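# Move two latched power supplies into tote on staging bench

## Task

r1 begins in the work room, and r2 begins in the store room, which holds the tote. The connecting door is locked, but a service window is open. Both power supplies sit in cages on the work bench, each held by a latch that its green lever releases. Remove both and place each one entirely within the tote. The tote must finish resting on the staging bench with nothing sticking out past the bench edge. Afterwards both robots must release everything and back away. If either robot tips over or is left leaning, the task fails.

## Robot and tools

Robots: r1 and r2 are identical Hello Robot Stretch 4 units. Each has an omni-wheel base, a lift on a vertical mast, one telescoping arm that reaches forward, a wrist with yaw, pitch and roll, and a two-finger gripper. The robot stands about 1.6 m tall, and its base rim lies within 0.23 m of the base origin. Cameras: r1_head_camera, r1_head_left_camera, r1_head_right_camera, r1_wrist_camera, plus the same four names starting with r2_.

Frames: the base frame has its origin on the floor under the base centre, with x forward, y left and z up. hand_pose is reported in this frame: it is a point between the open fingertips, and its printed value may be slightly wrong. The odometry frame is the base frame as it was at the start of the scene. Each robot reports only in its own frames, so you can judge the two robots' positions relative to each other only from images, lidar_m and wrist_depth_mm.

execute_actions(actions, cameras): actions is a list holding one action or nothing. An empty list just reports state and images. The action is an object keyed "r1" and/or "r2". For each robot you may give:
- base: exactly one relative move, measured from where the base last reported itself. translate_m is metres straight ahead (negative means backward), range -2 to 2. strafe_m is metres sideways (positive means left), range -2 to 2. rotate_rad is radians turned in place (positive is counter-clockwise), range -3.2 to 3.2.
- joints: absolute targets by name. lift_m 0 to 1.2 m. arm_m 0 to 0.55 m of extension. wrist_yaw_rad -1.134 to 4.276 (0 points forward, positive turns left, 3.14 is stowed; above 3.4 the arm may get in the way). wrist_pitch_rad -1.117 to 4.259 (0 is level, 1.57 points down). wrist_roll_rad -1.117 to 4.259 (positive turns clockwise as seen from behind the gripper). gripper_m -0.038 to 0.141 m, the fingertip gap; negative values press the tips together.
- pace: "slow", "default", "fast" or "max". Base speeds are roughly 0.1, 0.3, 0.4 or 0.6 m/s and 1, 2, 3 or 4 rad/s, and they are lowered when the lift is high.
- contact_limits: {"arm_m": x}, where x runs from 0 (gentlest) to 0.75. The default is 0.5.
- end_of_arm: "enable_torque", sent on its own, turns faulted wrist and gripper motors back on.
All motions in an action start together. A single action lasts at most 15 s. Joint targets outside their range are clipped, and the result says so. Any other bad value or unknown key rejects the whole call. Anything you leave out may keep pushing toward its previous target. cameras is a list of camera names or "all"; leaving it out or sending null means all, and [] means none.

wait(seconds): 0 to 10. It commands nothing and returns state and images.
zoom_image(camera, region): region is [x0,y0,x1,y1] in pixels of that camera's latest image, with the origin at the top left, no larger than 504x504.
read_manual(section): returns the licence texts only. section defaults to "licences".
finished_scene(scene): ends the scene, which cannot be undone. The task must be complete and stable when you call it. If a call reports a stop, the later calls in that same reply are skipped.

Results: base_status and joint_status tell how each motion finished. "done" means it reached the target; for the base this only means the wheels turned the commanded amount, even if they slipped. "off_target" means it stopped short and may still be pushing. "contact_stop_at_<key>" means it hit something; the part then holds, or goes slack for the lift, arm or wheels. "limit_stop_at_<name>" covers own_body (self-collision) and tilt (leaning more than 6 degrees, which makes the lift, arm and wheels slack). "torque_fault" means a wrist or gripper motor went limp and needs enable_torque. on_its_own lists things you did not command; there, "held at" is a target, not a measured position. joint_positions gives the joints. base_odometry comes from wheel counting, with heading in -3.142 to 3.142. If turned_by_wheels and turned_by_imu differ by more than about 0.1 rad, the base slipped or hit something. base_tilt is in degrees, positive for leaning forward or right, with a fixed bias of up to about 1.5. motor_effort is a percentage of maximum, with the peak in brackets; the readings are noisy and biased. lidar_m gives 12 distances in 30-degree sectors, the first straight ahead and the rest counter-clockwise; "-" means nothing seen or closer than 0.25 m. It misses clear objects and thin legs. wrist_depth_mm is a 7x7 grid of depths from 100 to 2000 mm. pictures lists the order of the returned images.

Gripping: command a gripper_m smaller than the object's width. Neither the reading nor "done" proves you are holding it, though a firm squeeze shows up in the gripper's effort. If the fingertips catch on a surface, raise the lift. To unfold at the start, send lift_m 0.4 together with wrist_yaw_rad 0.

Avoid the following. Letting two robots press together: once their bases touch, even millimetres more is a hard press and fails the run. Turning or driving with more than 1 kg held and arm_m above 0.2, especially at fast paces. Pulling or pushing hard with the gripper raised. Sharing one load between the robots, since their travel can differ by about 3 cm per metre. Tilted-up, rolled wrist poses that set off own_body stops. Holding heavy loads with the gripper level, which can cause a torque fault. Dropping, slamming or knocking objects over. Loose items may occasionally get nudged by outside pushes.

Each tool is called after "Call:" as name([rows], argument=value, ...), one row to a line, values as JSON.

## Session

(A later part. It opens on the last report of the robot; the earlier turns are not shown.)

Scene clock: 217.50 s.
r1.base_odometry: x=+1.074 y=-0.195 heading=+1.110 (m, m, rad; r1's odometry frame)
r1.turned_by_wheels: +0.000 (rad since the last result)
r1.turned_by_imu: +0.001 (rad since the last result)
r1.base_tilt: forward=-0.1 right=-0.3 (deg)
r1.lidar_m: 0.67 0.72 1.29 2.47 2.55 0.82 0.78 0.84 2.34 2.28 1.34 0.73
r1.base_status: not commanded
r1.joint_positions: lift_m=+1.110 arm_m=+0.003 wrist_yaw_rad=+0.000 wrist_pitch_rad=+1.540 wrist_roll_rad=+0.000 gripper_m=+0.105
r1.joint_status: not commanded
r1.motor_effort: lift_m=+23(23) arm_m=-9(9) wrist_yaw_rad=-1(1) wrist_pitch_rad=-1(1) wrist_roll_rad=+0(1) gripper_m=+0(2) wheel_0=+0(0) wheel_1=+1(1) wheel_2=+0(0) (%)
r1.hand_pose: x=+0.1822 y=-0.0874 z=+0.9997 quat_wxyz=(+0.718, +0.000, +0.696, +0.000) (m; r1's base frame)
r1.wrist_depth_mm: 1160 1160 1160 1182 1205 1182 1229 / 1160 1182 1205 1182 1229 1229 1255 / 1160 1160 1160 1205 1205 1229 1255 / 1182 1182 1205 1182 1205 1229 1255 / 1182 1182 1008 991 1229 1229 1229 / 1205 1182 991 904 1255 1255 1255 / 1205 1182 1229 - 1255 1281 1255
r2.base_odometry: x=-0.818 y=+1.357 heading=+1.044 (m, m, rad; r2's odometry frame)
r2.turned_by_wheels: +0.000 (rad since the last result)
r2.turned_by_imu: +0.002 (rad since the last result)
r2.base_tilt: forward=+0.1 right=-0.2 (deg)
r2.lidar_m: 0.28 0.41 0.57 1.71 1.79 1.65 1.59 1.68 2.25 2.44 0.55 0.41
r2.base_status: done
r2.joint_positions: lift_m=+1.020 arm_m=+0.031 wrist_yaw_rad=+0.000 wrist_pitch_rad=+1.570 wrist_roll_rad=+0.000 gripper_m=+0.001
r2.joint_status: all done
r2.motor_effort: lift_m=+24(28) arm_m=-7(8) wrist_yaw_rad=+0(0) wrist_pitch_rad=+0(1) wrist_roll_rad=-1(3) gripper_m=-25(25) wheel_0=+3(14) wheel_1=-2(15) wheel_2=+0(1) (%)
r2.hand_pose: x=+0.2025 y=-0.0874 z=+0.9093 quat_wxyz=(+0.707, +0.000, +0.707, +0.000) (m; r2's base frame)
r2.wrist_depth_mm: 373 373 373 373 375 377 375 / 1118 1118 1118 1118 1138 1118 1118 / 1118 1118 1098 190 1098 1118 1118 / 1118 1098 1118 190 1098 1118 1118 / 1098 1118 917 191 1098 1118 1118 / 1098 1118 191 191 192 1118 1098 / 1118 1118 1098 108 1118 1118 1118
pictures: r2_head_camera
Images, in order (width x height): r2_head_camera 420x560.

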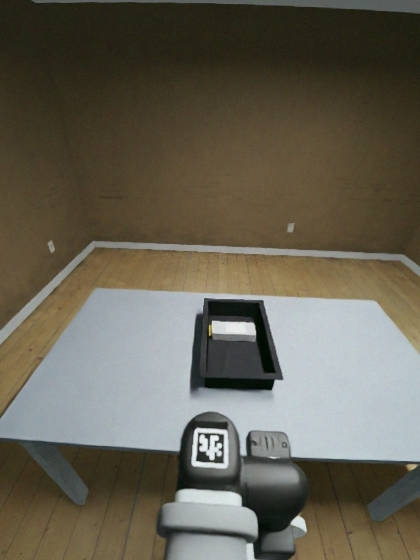

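Call:
execute_actions(actions=[], cameras=["r2_head_camera","r2_wrist_camera"])

Scene clock: 218.23 s.
r1.base_odometry: x=+1.074 y=-0.195 heading=+1.110 (m, m, rad; r1's odometry frame)
r1.turned_by_wheels: +0.000 (rad since the last result)
r1.turned_by_imu: +0.000 (rad since the last result)
r1.base_tilt: forward=-0.1 right=-0.4 (deg)
r1.lidar_m: 0.69 0.71 1.29 2.45 2.56 0.82 0.78 0.83 2.33 2.29 1.36 0.73
r1.base_status: not commanded
r1.joint_positions: lift_m=+1.110 arm_m=+0.003 wrist_yaw_rad=+0.000 wrist_pitch_rad=+1.540 wrist_roll_rad=+0.000 gripper_m=+0.105
r1.joint_status: not commanded
r1.motor_effort: lift_m=+22(23) arm_m=-9(9) wrist_yaw_rad=-2(1) wrist_pitch_rad=-2(1) wrist_roll_rad=-1(1) gripper_m=+0(2) wheel_0=+0(0) wheel_1=+1(1) wheel_2=+0(0) (%)
r1.hand_pose: x=+0.1822 y=-0.0874 z=+0.9997 quat_wxyz=(+0.718, +0.000, +0.696, +0.000) (m; r1's base frame)
r1.wrist_depth_mm: 1160 1160 1182 1182 1205 1205 1255 / 1182 1182 1205 1205 1229 1229 1229 / 1160 1182 1182 1182 1229 1255 1255 / 1182 1160 1182 1205 1229 1229 1255 / 1205 1205 991 991 1229 1255 1281 / 1205 1205 991 917 1255 1255 1281 / 1182 1182 1229 - 1281 1255 1255
r2.base_odometry: x=-0.818 y=+1.357 heading=+1.044 (m, m, rad; r2's odometry frame)
r2.turned_by_wheels: +0.000 (rad since the last result)
r2.turned_by_imu: +0.000 (rad since the last result)
r2.base_tilt: forward=+0.2 right=-0.2 (deg)
r2.lidar_m: 0.30 0.40 0.56 1.70 1.80 1.67 1.59 1.65 2.25 2.43 0.55 0.41
r2.base_status: done
r2.joint_positions: lift_m=+1.020 arm_m=+0.031 wrist_yaw_rad=+0.000 wrist_pitch_rad=+1.570 wrist_roll_rad=+0.000 gripper_m=+0.001
r2.joint_status: all done
r2.motor_effort: lift_m=+24(28) arm_m=-7(8) wrist_yaw_rad=+0(0) wrist_pitch_rad=-1(1) wrist_roll_rad=-1(3) gripper_m=-26(25) wheel_0=+3(14) wheel_1=-2(15) wheel_2=+0(1) (%)
r2.hand_pose: x=+0.2025 y=-0.0874 z=+0.9093 quat_wxyz=(+0.707, +0.000, +0.707, +0.000) (m; r2's base frame)
r2.wrist_depth_mm: 373 373 373 375 375 373 375 / 1118 1118 1118 1118 1118 1118 1118 / 1118 1118 1118 190 1118 1098 1118 / 1098 1118 1098 190 1118 1118 1118 / 1118 1118 917 191 1098 1118 1118 / 1118 1118 191 191 192 1118 1118 / 1118 1118 1098 108 1118 1118 1118
pictures: r2_head_camera, r2_wrist_camera
camera_calibration (this result's frames):
r2_wrist_camera: T_world_to_cam=[[-0.0355713, -0.999289, 0.0124721, -0.0959176], [-0.999363, 0.0355321, -0.0033517, 0.270911], [0.00290615, -0.0125834, -0.999917, 1.14027], [0, 0, 0, 1]] pos_world=[0.264012, -0.091127, 1.14228]
Images, in order (width x height): r2_head_camera 420x560, r2_wrist_camera 616x392.

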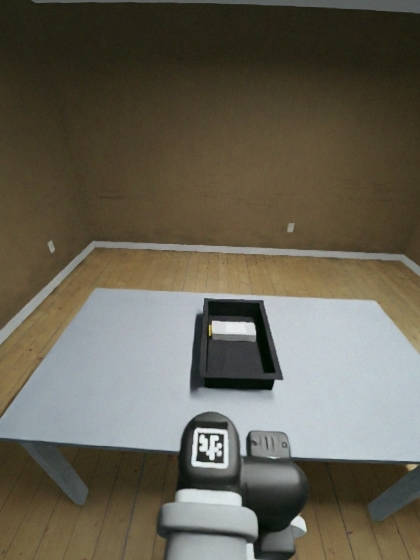

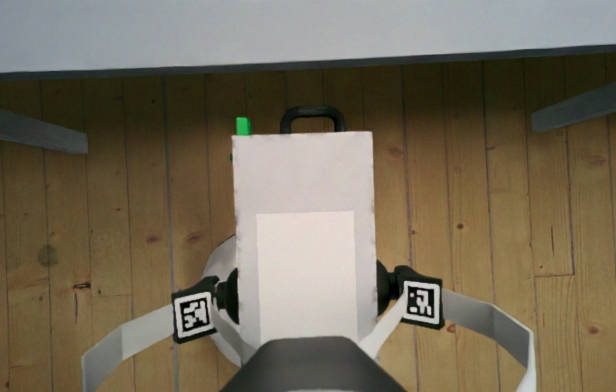

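Call:
execute_actions([
  {"r2":{"base":{"translate_m":0.22},"joints":{"arm_m":0.19,"wrist_roll_rad":1.545}}},
], cameras=[])

Call:
execute_actions([
  {"r2":{"joints":{"arm_m":0.33,"lift_m":1.0}}},
], cameras=["r2_head_camera","r2_wrist_camera"])

Scene clock: 220.60 s.
r1.base_odometry: x=+1.074 y=-0.195 heading=+1.110 (m, m, rad; r1's odometry frame)
r1.turned_by_wheels: +0.000 (rad since the last result)
r1.turned_by_imu: +0.000 (rad since the last result)
r1.base_tilt: forward=+0.0 right=-0.4 (deg)
r1.lidar_m: 0.68 0.72 1.28 2.46 2.55 0.82 0.77 0.82 2.37 2.27 1.33 0.73
r1.base_status: not commanded
r1.joint_positions: lift_m=+1.110 arm_m=+0.003 wrist_yaw_rad=+0.000 wrist_pitch_rad=+1.540 wrist_roll_rad=+0.000 gripper_m=+0.105
r1.joint_status: not commanded
r1.motor_effort: lift_m=+23(23) arm_m=-9(9) wrist_yaw_rad=+0(1) wrist_pitch_rad=-2(1) wrist_roll_rad=+1(0) gripper_m=-1(1) wheel_0=+0(0) wheel_1=+1(1) wheel_2=+0(0) (%)
r1.hand_pose: x=+0.1822 y=-0.0874 z=+0.9997 quat_wxyz=(+0.718, +0.000, +0.696, +0.000) (m; r1's base frame)
r1.wrist_depth_mm: 1182 1160 1160 1205 1205 1205 1229 / 1160 1160 1160 1205 1182 1229 1255 / 1138 1160 1205 1205 1229 1255 1255 / 1160 1160 1205 1205 1205 1229 1255 / 1160 1205 991 1025 1229 1229 1281 / 1182 1182 1008 917 1229 1229 1281 / 1160 1205 1229 - 1229 1281 1281
r2.base_odometry: x=-0.708 y=+1.547 heading=+1.044 (m, m, rad; r2's odometry frame)
r2.turned_by_wheels: +0.000 (rad since the last result)
r2.turned_by_imu: +0.001 (rad since the last result)
r2.base_tilt: forward=+0.1 right=-0.3 (deg)
r2.lidar_m: 0.25 0.25 0.25 0.65 1.79 1.90 1.81 1.90 2.59 0.80 0.28 0.25
r2.base_status: done
r2.joint_positions: lift_m=+1.020 arm_m=+0.189 wrist_yaw_rad=+0.000 wrist_pitch_rad=+1.570 wrist_roll_rad=+1.545 gripper_m=+0.001
r2.joint_status: all done
r2.motor_effort: lift_m=+24(24) arm_m=+8(9) wrist_yaw_rad=-1(1) wrist_pitch_rad=+0(5) wrist_roll_rad=+0(3) gripper_m=-26(26) wheel_0=+3(8) wheel_1=+3(8) wheel_2=-1(12) (%)
r2.hand_pose: x=+0.3598 y=-0.0874 z=+0.9093 quat_wxyz=(+0.507, +0.494, +0.506, -0.493) (m; r2's base frame)
r2.wrist_depth_mm: 370 373 368 370 370 1118 1118 / 368 282 283 370 370 1118 1138 / 343 368 368 190 370 1118 1118 / 343 366 368 191 370 741 1118 / 342 368 368 191 370 904 1118 / 342 366 191 192 192 373 1118 / 340 319 334 108 373 373 1118
pictures: none
No camera images: the call's "cameras" was empty. Leave "cameras" out to get every camera's image.

Scene clock: 222.07 s.
r1.base_odometry: x=+1.074 y=-0.195 heading=+1.110 (m, m, rad; r1's odometry frame)
r1.turned_by_wheels: +0.000 (rad since the last result)
r1.turned_by_imu: +0.000 (rad since the last result)
r1.base_tilt: forward=+0.0 right=-0.3 (deg)
r1.lidar_m: 0.69 0.71 1.28 2.47 2.55 0.84 0.77 0.83 2.37 2.28 1.31 0.72
r1.base_status: not commanded
r1.joint_positions: lift_m=+1.110 arm_m=+0.003 wrist_yaw_rad=+0.000 wrist_pitch_rad=+1.540 wrist_roll_rad=+0.000 gripper_m=+0.105
r1.joint_status: not commanded
r1.motor_effort: lift_m=+22(23) arm_m=-9(9) wrist_yaw_rad=+1(1) wrist_pitch_rad=-2(2) wrist_roll_rad=-2(1) gripper_m=+0(2) wheel_0=+0(0) wheel_1=+1(1) wheel_2=+0(0) (%)
r1.hand_pose: x=+0.1822 y=-0.0874 z=+0.9997 quat_wxyz=(+0.718, +0.000, +0.696, +0.000) (m; r1's base frame)
r1.wrist_depth_mm: 1160 1160 1205 1160 1205 1255 1255 / 1160 1182 1160 1182 1229 1205 1255 / 1182 1160 1182 1229 1205 1229 1229 / 1160 1160 1205 1229 1229 1255 1281 / 1182 1182 991 1008 1229 1229 1281 / 1182 1182 991 931 1255 1255 1255 / 1182 1229 1205 - 1281 1281 1255
r2.base_odometry: x=-0.708 y=+1.547 heading=+1.044 (m, m, rad; r2's odometry frame)
r2.turned_by_wheels: +0.000 (rad since the last result)
r2.turned_by_imu: +0.000 (rad since the last result)
r2.base_tilt: forward=+0.0 right=-0.2 (deg)
r2.lidar_m: 0.25 0.25 0.26 0.66 1.80 1.88 1.82 1.91 2.57 0.78 0.27 0.25
r2.base_status: not commanded
r2.joint_positions: lift_m=+1.000 arm_m=+0.329 wrist_yaw_rad=+0.000 wrist_pitch_rad=+1.570 wrist_roll_rad=+1.545 gripper_m=+0.001
r2.joint_status: all done
r2.motor_effort: lift_m=+20(23) arm_m=+8(12) wrist_yaw_rad=-1(1) wrist_pitch_rad=+0(2) wrist_roll_rad=+0(2) gripper_m=-25(26) wheel_0=+3(3) wheel_1=+3(3) wheel_2=-2(2) (%)
r2.hand_pose: x=+0.4998 y=-0.0874 z=+0.8897 quat_wxyz=(+0.507, +0.494, +0.506, -0.493) (m; r2's base frame)
r2.wrist_depth_mm: 349 349 349 349 351 351 349 / 263 263 265 263 263 351 349 / 338 324 340 190 340 281 351 / 347 307 347 190 347 286 351 / 347 307 340 191 322 290 351 / 347 309 191 192 192 263 351 / 345 307 332 108 332 264 351
pictures: r2_head_camera, r2_wrist_camera
camera_calibration (this result's frames):
r2_wrist_camera: T_world_to_cam=[[-0.999893, 0.00905723, 0.0114783, 0.485926], [0.0090286, 0.999956, -0.00254339, 0.147567], [-0.0115008, -0.00243949, -0.999931, 1.12785], [0, 0, 0, 1]] pos_world=[0.497513, -0.14921, 1.12257]
Images, in order (width x height): r2_head_camera 420x560, r2_wrist_camera 616x392.

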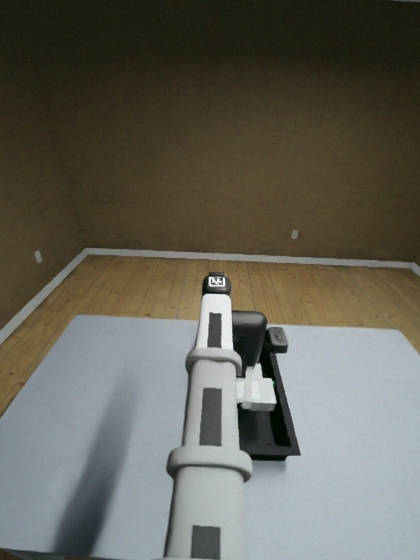

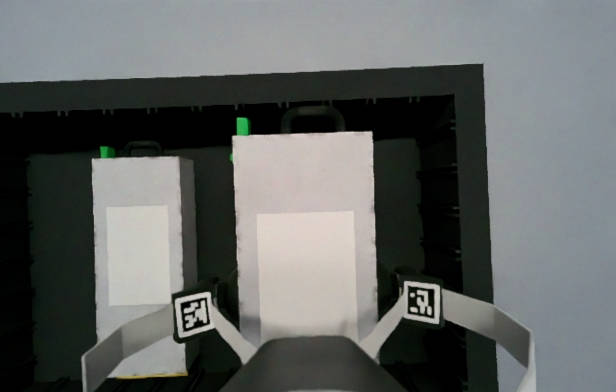

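Call:
execute_actions([
  {"r2":{"base":{"strafe_m":-0.004},"joints":{"lift_m":0.95},"pace":"slow"}},
], cameras=["r2_wrist_camera"])

Scene clock: 223.67 s.
r1.base_odometry: x=+1.074 y=-0.195 heading=+1.110 (m, m, rad; r1's odometry frame)
r1.turned_by_wheels: +0.000 (rad since the last result)
r1.turned_by_imu: +0.000 (rad since the last result)
r1.base_tilt: forward=+0.0 right=-0.3 (deg)
r1.lidar_m: 0.68 0.71 1.29 2.46 2.54 0.84 0.77 0.83 2.36 2.28 1.33 0.72
r1.base_status: not commanded
r1.joint_positions: lift_m=+1.110 arm_m=+0.003 wrist_yaw_rad=+0.000 wrist_pitch_rad=+1.540 wrist_roll_rad=+0.000 gripper_m=+0.105
r1.joint_status: not commanded
r1.motor_effort: lift_m=+22(22) arm_m=-9(9) wrist_yaw_rad=+0(0) wrist_pitch_rad=-1(3) wrist_roll_rad=-1(2) gripper_m=+0(1) wheel_0=+0(0) wheel_1=+1(1) wheel_2=+0(0) (%)
r1.hand_pose: x=+0.1822 y=-0.0874 z=+0.9997 quat_wxyz=(+0.718, +0.000, +0.696, +0.000) (m; r1's base frame)
r1.wrist_depth_mm: 1138 1182 1205 1205 1182 1255 1229 / 1160 1182 1160 1205 1229 1205 1255 / 1160 1182 1182 1229 1229 1229 1255 / 1160 1182 1205 1205 1205 1229 1281 / 1160 1205 1008 1025 1229 1255 1255 / 1182 1182 1008 931 1229 1281 1281 / 1182 1182 1205 - 1229 1255 1255
r2.base_odometry: x=-0.704 y=+1.545 heading=+1.045 (m, m, rad; r2's odometry frame)
r2.turned_by_wheels: +0.000 (rad since the last result)
r2.turned_by_imu: +0.000 (rad since the last result)
r2.base_tilt: forward=+0.1 right=-0.2 (deg)
r2.lidar_m: 0.25 0.25 0.25 0.65 1.79 1.88 1.79 1.86 2.55 0.81 0.26 0.25
r2.base_status: done
r2.joint_positions: lift_m=+0.950 arm_m=+0.329 wrist_yaw_rad=+0.000 wrist_pitch_rad=+1.570 wrist_roll_rad=+1.545 gripper_m=+0.001
r2.joint_status: all done
r2.motor_effort: lift_m=+20(20) arm_m=+8(8) wrist_yaw_rad=+0(1) wrist_pitch_rad=+0(0) wrist_roll_rad=-1(1) gripper_m=-24(25) wheel_0=+5(6) wheel_1=-4(4) wheel_2=+1(3) (%)
r2.hand_pose: x=+0.4998 y=-0.0874 z=+0.8397 quat_wxyz=(+0.507, +0.494, +0.506, -0.493) (m; r2's base frame)
r2.wrist_depth_mm: 300 301 300 301 301 301 301 / 213 213 213 213 216 213 301 / 298 278 298 190 298 223 301 / 298 258 298 190 298 226 300 / 298 258 297 191 297 229 301 / 298 259 191 192 192 213 301 / 297 258 298 108 298 236 301
pictures: r2_wrist_camera
camera_calibration (this result's frames):
r2_wrist_camera: T_world_to_cam=[[-0.999893, 0.00905738, 0.0114784, 0.486502], [0.00902875, 0.999956, -0.00254339, 0.14744], [-0.0115009, -0.00243949, -0.999931, 1.07786], [0, 0, 0, 1]] pos_world=[0.497516, -0.14921, 1.07257]
Images, in order (width x height): r2_wrist_camera 616x392.

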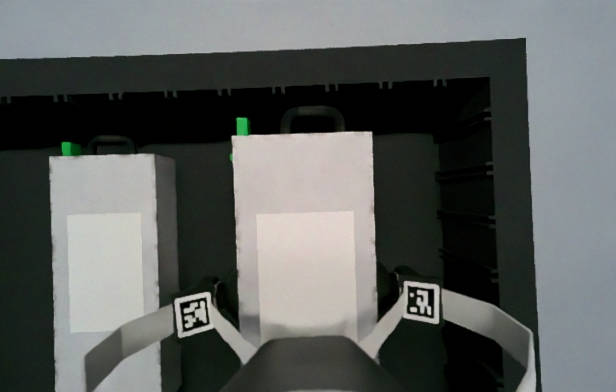

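Call:
execute_actions([
  {"r2":{"joints":{"lift_m":0.90},"pace":"slow"}},
], cameras=[])

Call:
execute_actions([
  {"r2":{"joints":{"gripper_m":0.095},"pace":"slow"}},
], cameras=["r2_wrist_camera"])

Scene clock: 225.10 s.
r1.base_odometry: x=+1.074 y=-0.195 heading=+1.110 (m, m, rad; r1's odometry frame)
r1.turned_by_wheels: +0.000 (rad since the last result)
r1.turned_by_imu: +0.000 (rad since the last result)
r1.base_tilt: forward=+0.0 right=-0.4 (deg)
r1.lidar_m: 0.69 0.72 1.30 2.45 2.54 0.84 0.78 0.84 2.38 2.29 1.34 0.73
r1.base_status: not commanded
r1.joint_positions: lift_m=+1.110 arm_m=+0.003 wrist_yaw_rad=+0.000 wrist_pitch_rad=+1.540 wrist_roll_rad=+0.000 gripper_m=+0.105
r1.joint_status: not commanded
r1.motor_effort: lift_m=+22(22) arm_m=-9(9) wrist_yaw_rad=-1(1) wrist_pitch_rad=-1(2) wrist_roll_rad=-1(1) gripper_m=-1(2) wheel_0=+0(0) wheel_1=+1(1) wheel_2=+0(0) (%)
r1.hand_pose: x=+0.1822 y=-0.0874 z=+0.9997 quat_wxyz=(+0.718, +0.000, +0.696, +0.000) (m; r1's base frame)
r1.wrist_depth_mm: 1160 1182 1182 1160 1182 1229 1229 / 1160 1160 1182 1205 1229 1255 1229 / 1160 1182 1182 1182 1205 1229 1229 / 1160 1182 1182 1205 1229 1229 1229 / 1182 1182 991 1008 1229 1229 1255 / 1182 1182 1008 917 1229 1255 1281 / 1205 1182 1182 - 1255 1229 1281
r2.base_odometry: x=-0.704 y=+1.545 heading=+1.045 (m, m, rad; r2's odometry frame)
r2.turned_by_wheels: +0.000 (rad since the last result)
r2.turned_by_imu: +0.000 (rad since the last result)
r2.base_tilt: forward=+0.1 right=-0.2 (deg)
r2.lidar_m: 0.25 0.25 0.26 0.69 1.80 1.91 1.82 1.91 2.62 0.81 0.27 0.25
r2.base_status: not commanded
r2.joint_positions: lift_m=+0.900 arm_m=+0.329 wrist_yaw_rad=+0.000 wrist_pitch_rad=+1.570 wrist_roll_rad=+1.545 gripper_m=+0.001
r2.joint_status: all done
r2.motor_effort: lift_m=+20(20) arm_m=+8(7) wrist_yaw_rad=-1(1) wrist_pitch_rad=+0(1) wrist_roll_rad=-1(2) gripper_m=-25(25) wheel_0=+5(5) wheel_1=-4(4) wheel_2=+0(0) (%)
r2.hand_pose: x=+0.4998 y=-0.0874 z=+0.7897 quat_wxyz=(+0.507, +0.494, +0.506, -0.493) (m; r2's base frame)
r2.wrist_depth_mm: 163 163 163 163 163 163 163 / 186 197 203 196 216 202 164 / 211 249 249 190 249 223 165 / 209 224 248 190 249 225 165 / 209 222 249 191 249 229 166 / 209 209 191 191 191 184 165 / 209 209 249 108 249 236 164
pictures: none
No camera images: the call's "cameras" was empty. Leave "cameras" out to get every camera's image.

Scene clock: 228.67 s.
r1.base_odometry: x=+1.074 y=-0.195 heading=+1.110 (m, m, rad; r1's odometry frame)
r1.turned_by_wheels: +0.000 (rad since the last result)
r1.turned_by_imu: +0.000 (rad since the last result)
r1.base_tilt: forward=-0.1 right=-0.3 (deg)
r1.lidar_m: 0.69 0.73 1.30 2.46 2.55 0.83 0.77 0.81 2.37 2.26 1.32 0.73
r1.base_status: not commanded
r1.joint_positions: lift_m=+1.110 arm_m=+0.003 wrist_yaw_rad=+0.000 wrist_pitch_rad=+1.540 wrist_roll_rad=+0.000 gripper_m=+0.105
r1.joint_status: not commanded
r1.motor_effort: lift_m=+22(23) arm_m=-9(9) wrist_yaw_rad=+0(2) wrist_pitch_rad=-1(2) wrist_roll_rad=-1(2) gripper_m=+1(0) wheel_0=+0(1) wheel_1=+1(1) wheel_2=+0(0) (%)
r1.hand_pose: x=+0.1822 y=-0.0874 z=+0.9997 quat_wxyz=(+0.718, +0.000, +0.696, +0.000) (m; r1's base frame)
r1.wrist_depth_mm: 1160 1160 1160 1205 1205 1205 1205 / 1182 1160 1160 1182 1205 1229 1229 / 1182 1160 1205 1205 1229 1229 1229 / 1160 1182 1205 1205 1255 1229 1255 / 1182 1182 1008 1025 1229 1229 1281 / 1182 1182 1025 917 1229 1255 1281 / 1182 1205 1229 - 1255 1255 1281
r2.base_odometry: x=-0.704 y=+1.545 heading=+1.045 (m, m, rad; r2's odometry frame)
r2.turned_by_wheels: +0.000 (rad since the last result)
r2.turned_by_imu: +0.001 (rad since the last result)
r2.base_tilt: forward=+0.1 right=-0.2 (deg)
r2.lidar_m: 0.25 0.25 0.25 0.68 1.78 1.91 1.79 1.90 2.57 0.80 0.26 0.25
r2.base_status: not commanded
r2.joint_positions: lift_m=+0.900 arm_m=+0.329 wrist_yaw_rad=+0.000 wrist_pitch_rad=+1.571 wrist_roll_rad=+1.545 gripper_m=+0.095
r2.joint_status: all done
r2.motor_effort: lift_m=+20(20) arm_m=+8(8) wrist_yaw_rad=-1(1) wrist_pitch_rad=-1(2) wrist_roll_rad=+0(1) gripper_m=-2(25) wheel_0=+6(5) wheel_1=-4(4) wheel_2=+0(0) (%)
r2.hand_pose: x=+0.4996 y=-0.0874 z=+0.7897 quat_wxyz=(+0.507, +0.493, +0.506, -0.493) (m; r2's base frame)
r2.wrist_depth_mm: 165 166 165 165 165 165 165 / 186 196 202 209 215 201 165 / 211 251 250 211 251 224 166 / 211 222 250 211 251 227 167 / 211 220 251 211 251 229 167 / 211 211 200 211 211 219 166 / 211 211 251 108 250 216 168
pictures: r2_wrist_camera
camera_calibration (this result's frames):
r2_wrist_camera: T_world_to_cam=[[-0.999884, 0.00905727, 0.0122055, 0.486293], [0.00902679, 0.999956, -0.00255008, 0.147321], [-0.012228, -0.00243961, -0.999922, 1.02821], [0, 0, 0, 1]] pos_world=[0.49748, -0.14921, 1.02257]
Images, in order (width x height): r2_wrist_camera 616x392.

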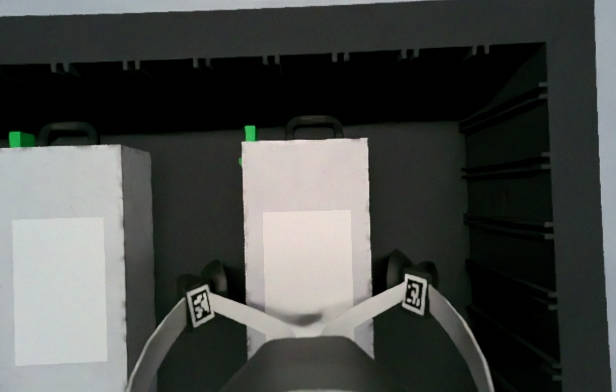

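Call:
execute_actions([
  {"r2":{"joints":{"lift_m":1.03},"pace":"fast"}},
], cameras=[])

Call:
execute_actions([
  {"r2":{"base":{"translate_m":-0.4},"joints":{"arm_m":0.0},"pace":"fast"}},
], cameras=["r2_head_camera","r2_head_left_camera","r1_head_left_camera"])

Scene clock: 230.07 s.
r1.base_odometry: x=+1.074 y=-0.195 heading=+1.110 (m, m, rad; r1's odometry frame)
r1.turned_by_wheels: +0.000 (rad since the last result)
r1.turned_by_imu: +0.000 (rad since the last result)
r1.base_tilt: forward=+0.0 right=-0.4 (deg)
r1.lidar_m: 0.68 0.72 1.29 2.44 2.54 0.82 0.78 0.84 2.39 2.29 1.35 0.71
r1.base_status: not commanded
r1.joint_positions: lift_m=+1.110 arm_m=+0.003 wrist_yaw_rad=+0.000 wrist_pitch_rad=+1.540 wrist_roll_rad=+0.000 gripper_m=+0.105
r1.joint_status: not commanded
r1.motor_effort: lift_m=+22(22) arm_m=-9(9) wrist_yaw_rad=+0(1) wrist_pitch_rad=-3(2) wrist_roll_rad=-1(0) gripper_m=+0(2) wheel_0=+0(0) wheel_1=+1(1) wheel_2=+0(0) (%)
r1.hand_pose: x=+0.1822 y=-0.0874 z=+0.9997 quat_wxyz=(+0.718, +0.000, +0.696, +0.000) (m; r1's base frame)
r1.wrist_depth_mm: 1160 1160 1182 1182 1205 1205 1229 / 1160 1182 1182 1205 1205 1229 1229 / 1160 1160 1182 1205 1229 1229 1255 / 1160 1160 1205 1229 1205 1255 1255 / 1160 1205 976 1008 1229 1255 1255 / 1182 1205 1008 917 1229 1229 1281 / 1182 1205 1205 - 1255 1255 1281
r2.base_odometry: x=-0.704 y=+1.545 heading=+1.045 (m, m, rad; r2's odometry frame)
r2.turned_by_wheels: +0.000 (rad since the last result)
r2.turned_by_imu: +0.000 (rad since the last result)
r2.base_tilt: forward=+0.1 right=-0.2 (deg)
r2.lidar_m: 0.25 0.25 0.25 0.71 1.78 1.89 1.80 1.87 2.57 0.80 0.25 0.25
r2.base_status: not commanded
r2.joint_positions: lift_m=+1.030 arm_m=+0.329 wrist_yaw_rad=+0.000 wrist_pitch_rad=+1.570 wrist_roll_rad=+1.545 gripper_m=+0.095
r2.joint_status: all done
r2.motor_effort: lift_m=+22(23) arm_m=+8(7) wrist_yaw_rad=-1(0) wrist_pitch_rad=-2(2) wrist_roll_rad=+1(1) gripper_m=+0(2) wheel_0=+5(5) wheel_1=-4(4) wheel_2=+0(0) (%)
r2.hand_pose: x=+0.4997 y=-0.0874 z=+0.9195 quat_wxyz=(+0.507, +0.493, +0.506, -0.493) (m; r2's base frame)
r2.wrist_depth_mm: 382 382 384 382 382 382 382 / 382 382 382 382 382 382 382 / 330 343 379 342 362 379 379 / 366 340 379 340 379 379 382 / 364 340 379 340 377 382 382 / 362 340 199 340 320 382 382 / 343 338 353 108 355 309 382
pictures: none
No camera images: the call's "cameras" was empty. Leave "cameras" out to get every camera's image.

Scene clock: 232.70 s.
r1.base_odometry: x=+1.074 y=-0.195 heading=+1.110 (m, m, rad; r1's odometry frame)
r1.turned_by_wheels: +0.000 (rad since the last result)
r1.turned_by_imu: +0.000 (rad since the last result)
r1.base_tilt: forward=-0.1 right=-0.4 (deg)
r1.lidar_m: 0.68 0.71 1.29 2.45 2.55 0.84 0.78 0.83 2.35 2.28 1.35 0.71
r1.base_status: not commanded
r1.joint_positions: lift_m=+1.110 arm_m=+0.003 wrist_yaw_rad=+0.000 wrist_pitch_rad=+1.540 wrist_roll_rad=+0.000 gripper_m=+0.105
r1.joint_status: not commanded
r1.motor_effort: lift_m=+22(22) arm_m=-9(9) wrist_yaw_rad=+1(1) wrist_pitch_rad=-2(2) wrist_roll_rad=+0(0) gripper_m=+0(2) wheel_0=+0(0) wheel_1=+1(1) wheel_2=+0(0) (%)
r1.hand_pose: x=+0.1822 y=-0.0874 z=+0.9997 quat_wxyz=(+0.718, +0.000, +0.696, +0.000) (m; r1's base frame)
r1.wrist_depth_mm: 1160 1182 1182 1182 1205 1255 1255 / 1160 1160 1160 1205 1205 1205 1229 / 1160 1182 1229 1205 1229 1229 1255 / 1182 1205 1205 1205 1229 1205 1281 / 1182 1205 991 1008 1205 1255 1281 / 1160 1160 1008 917 1255 1255 1255 / 1160 1182 1205 - 1255 1281 1281
r2.base_odometry: x=-0.905 y=+1.199 heading=+1.044 (m, m, rad; r2's odometry frame)
r2.turned_by_wheels: -0.001 (rad since the last result)
r2.turned_by_imu: +0.000 (rad since the last result)
r2.base_tilt: forward=+0.1 right=-0.2 (deg)
r2.lidar_m: 0.55 0.58 0.82 1.72 1.79 1.50 1.41 1.49 1.98 2.56 0.81 0.61
r2.base_status: done
r2.joint_positions: lift_m=+1.030 arm_m=+0.003 wrist_yaw_rad=+0.000 wrist_pitch_rad=+1.570 wrist_roll_rad=+1.545 gripper_m=+0.095
r2.joint_status: all done
joint sent to its limit — the command would take r2.arm_m past its lower limit, so that joint was sent only as far as its limit.
r2.motor_effort: lift_m=+22(22) arm_m=-8(8) wrist_yaw_rad=+1(1) wrist_pitch_rad=+0(1) wrist_roll_rad=-1(1) gripper_m=-2(1) wheel_0=-5(10) wheel_1=-3(7) wheel_2=+1(13) (%)
r2.hand_pose: x=+0.1740 y=-0.0874 z=+0.9195 quat_wxyz=(+0.507, +0.494, +0.506, -0.493) (m; r2's base frame)
r2.wrist_depth_mm: 1138 1138 1138 1118 1118 1118 1118 / 1118 1138 1138 1138 1138 1118 1118 / 1118 1118 1138 1118 1138 1118 1118 / 1118 1118 1138 1138 917 1138 1118 / 1118 1138 1138 917 917 1118 368 / 1138 1138 200 1118 917 1118 1118 / 1118 1138 1118 108 1138 1118 1118
pictures: r1_head_left_camera, r2_head_camera, r2_head_left_camera
Images, in order (width x height): r1_head_left_camera 420x672, r2_head_camera 420x560, r2_head_left_camera 420x672.

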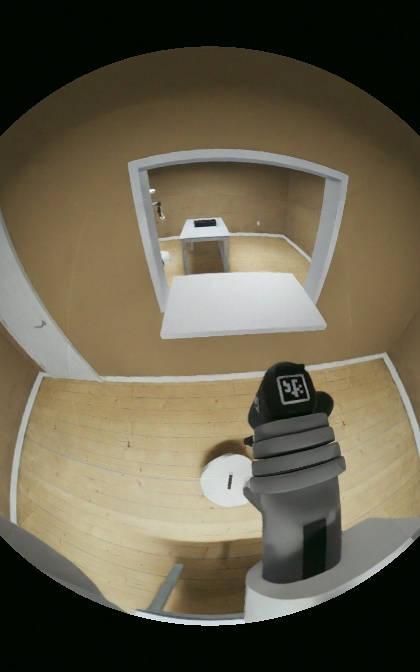

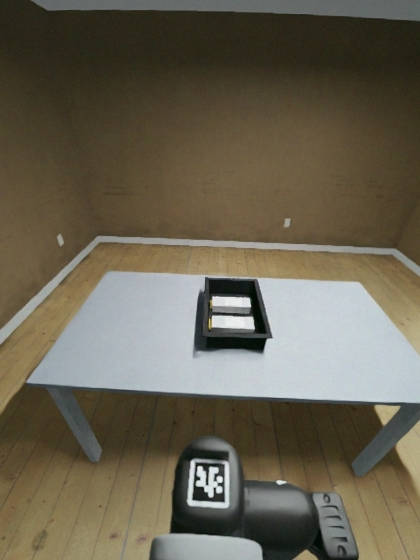

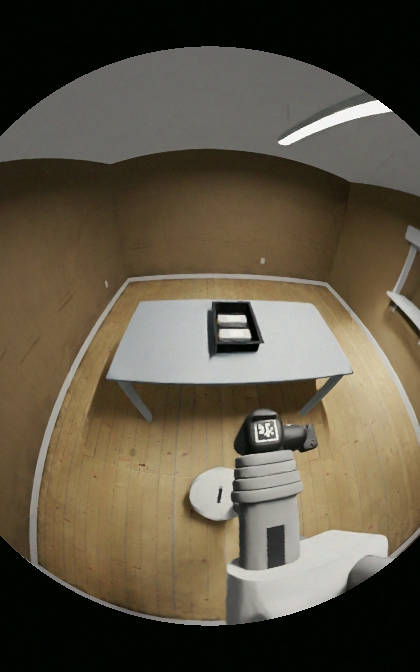

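Call:
finished_scene(scene=1)

The scene is finished: the task was done.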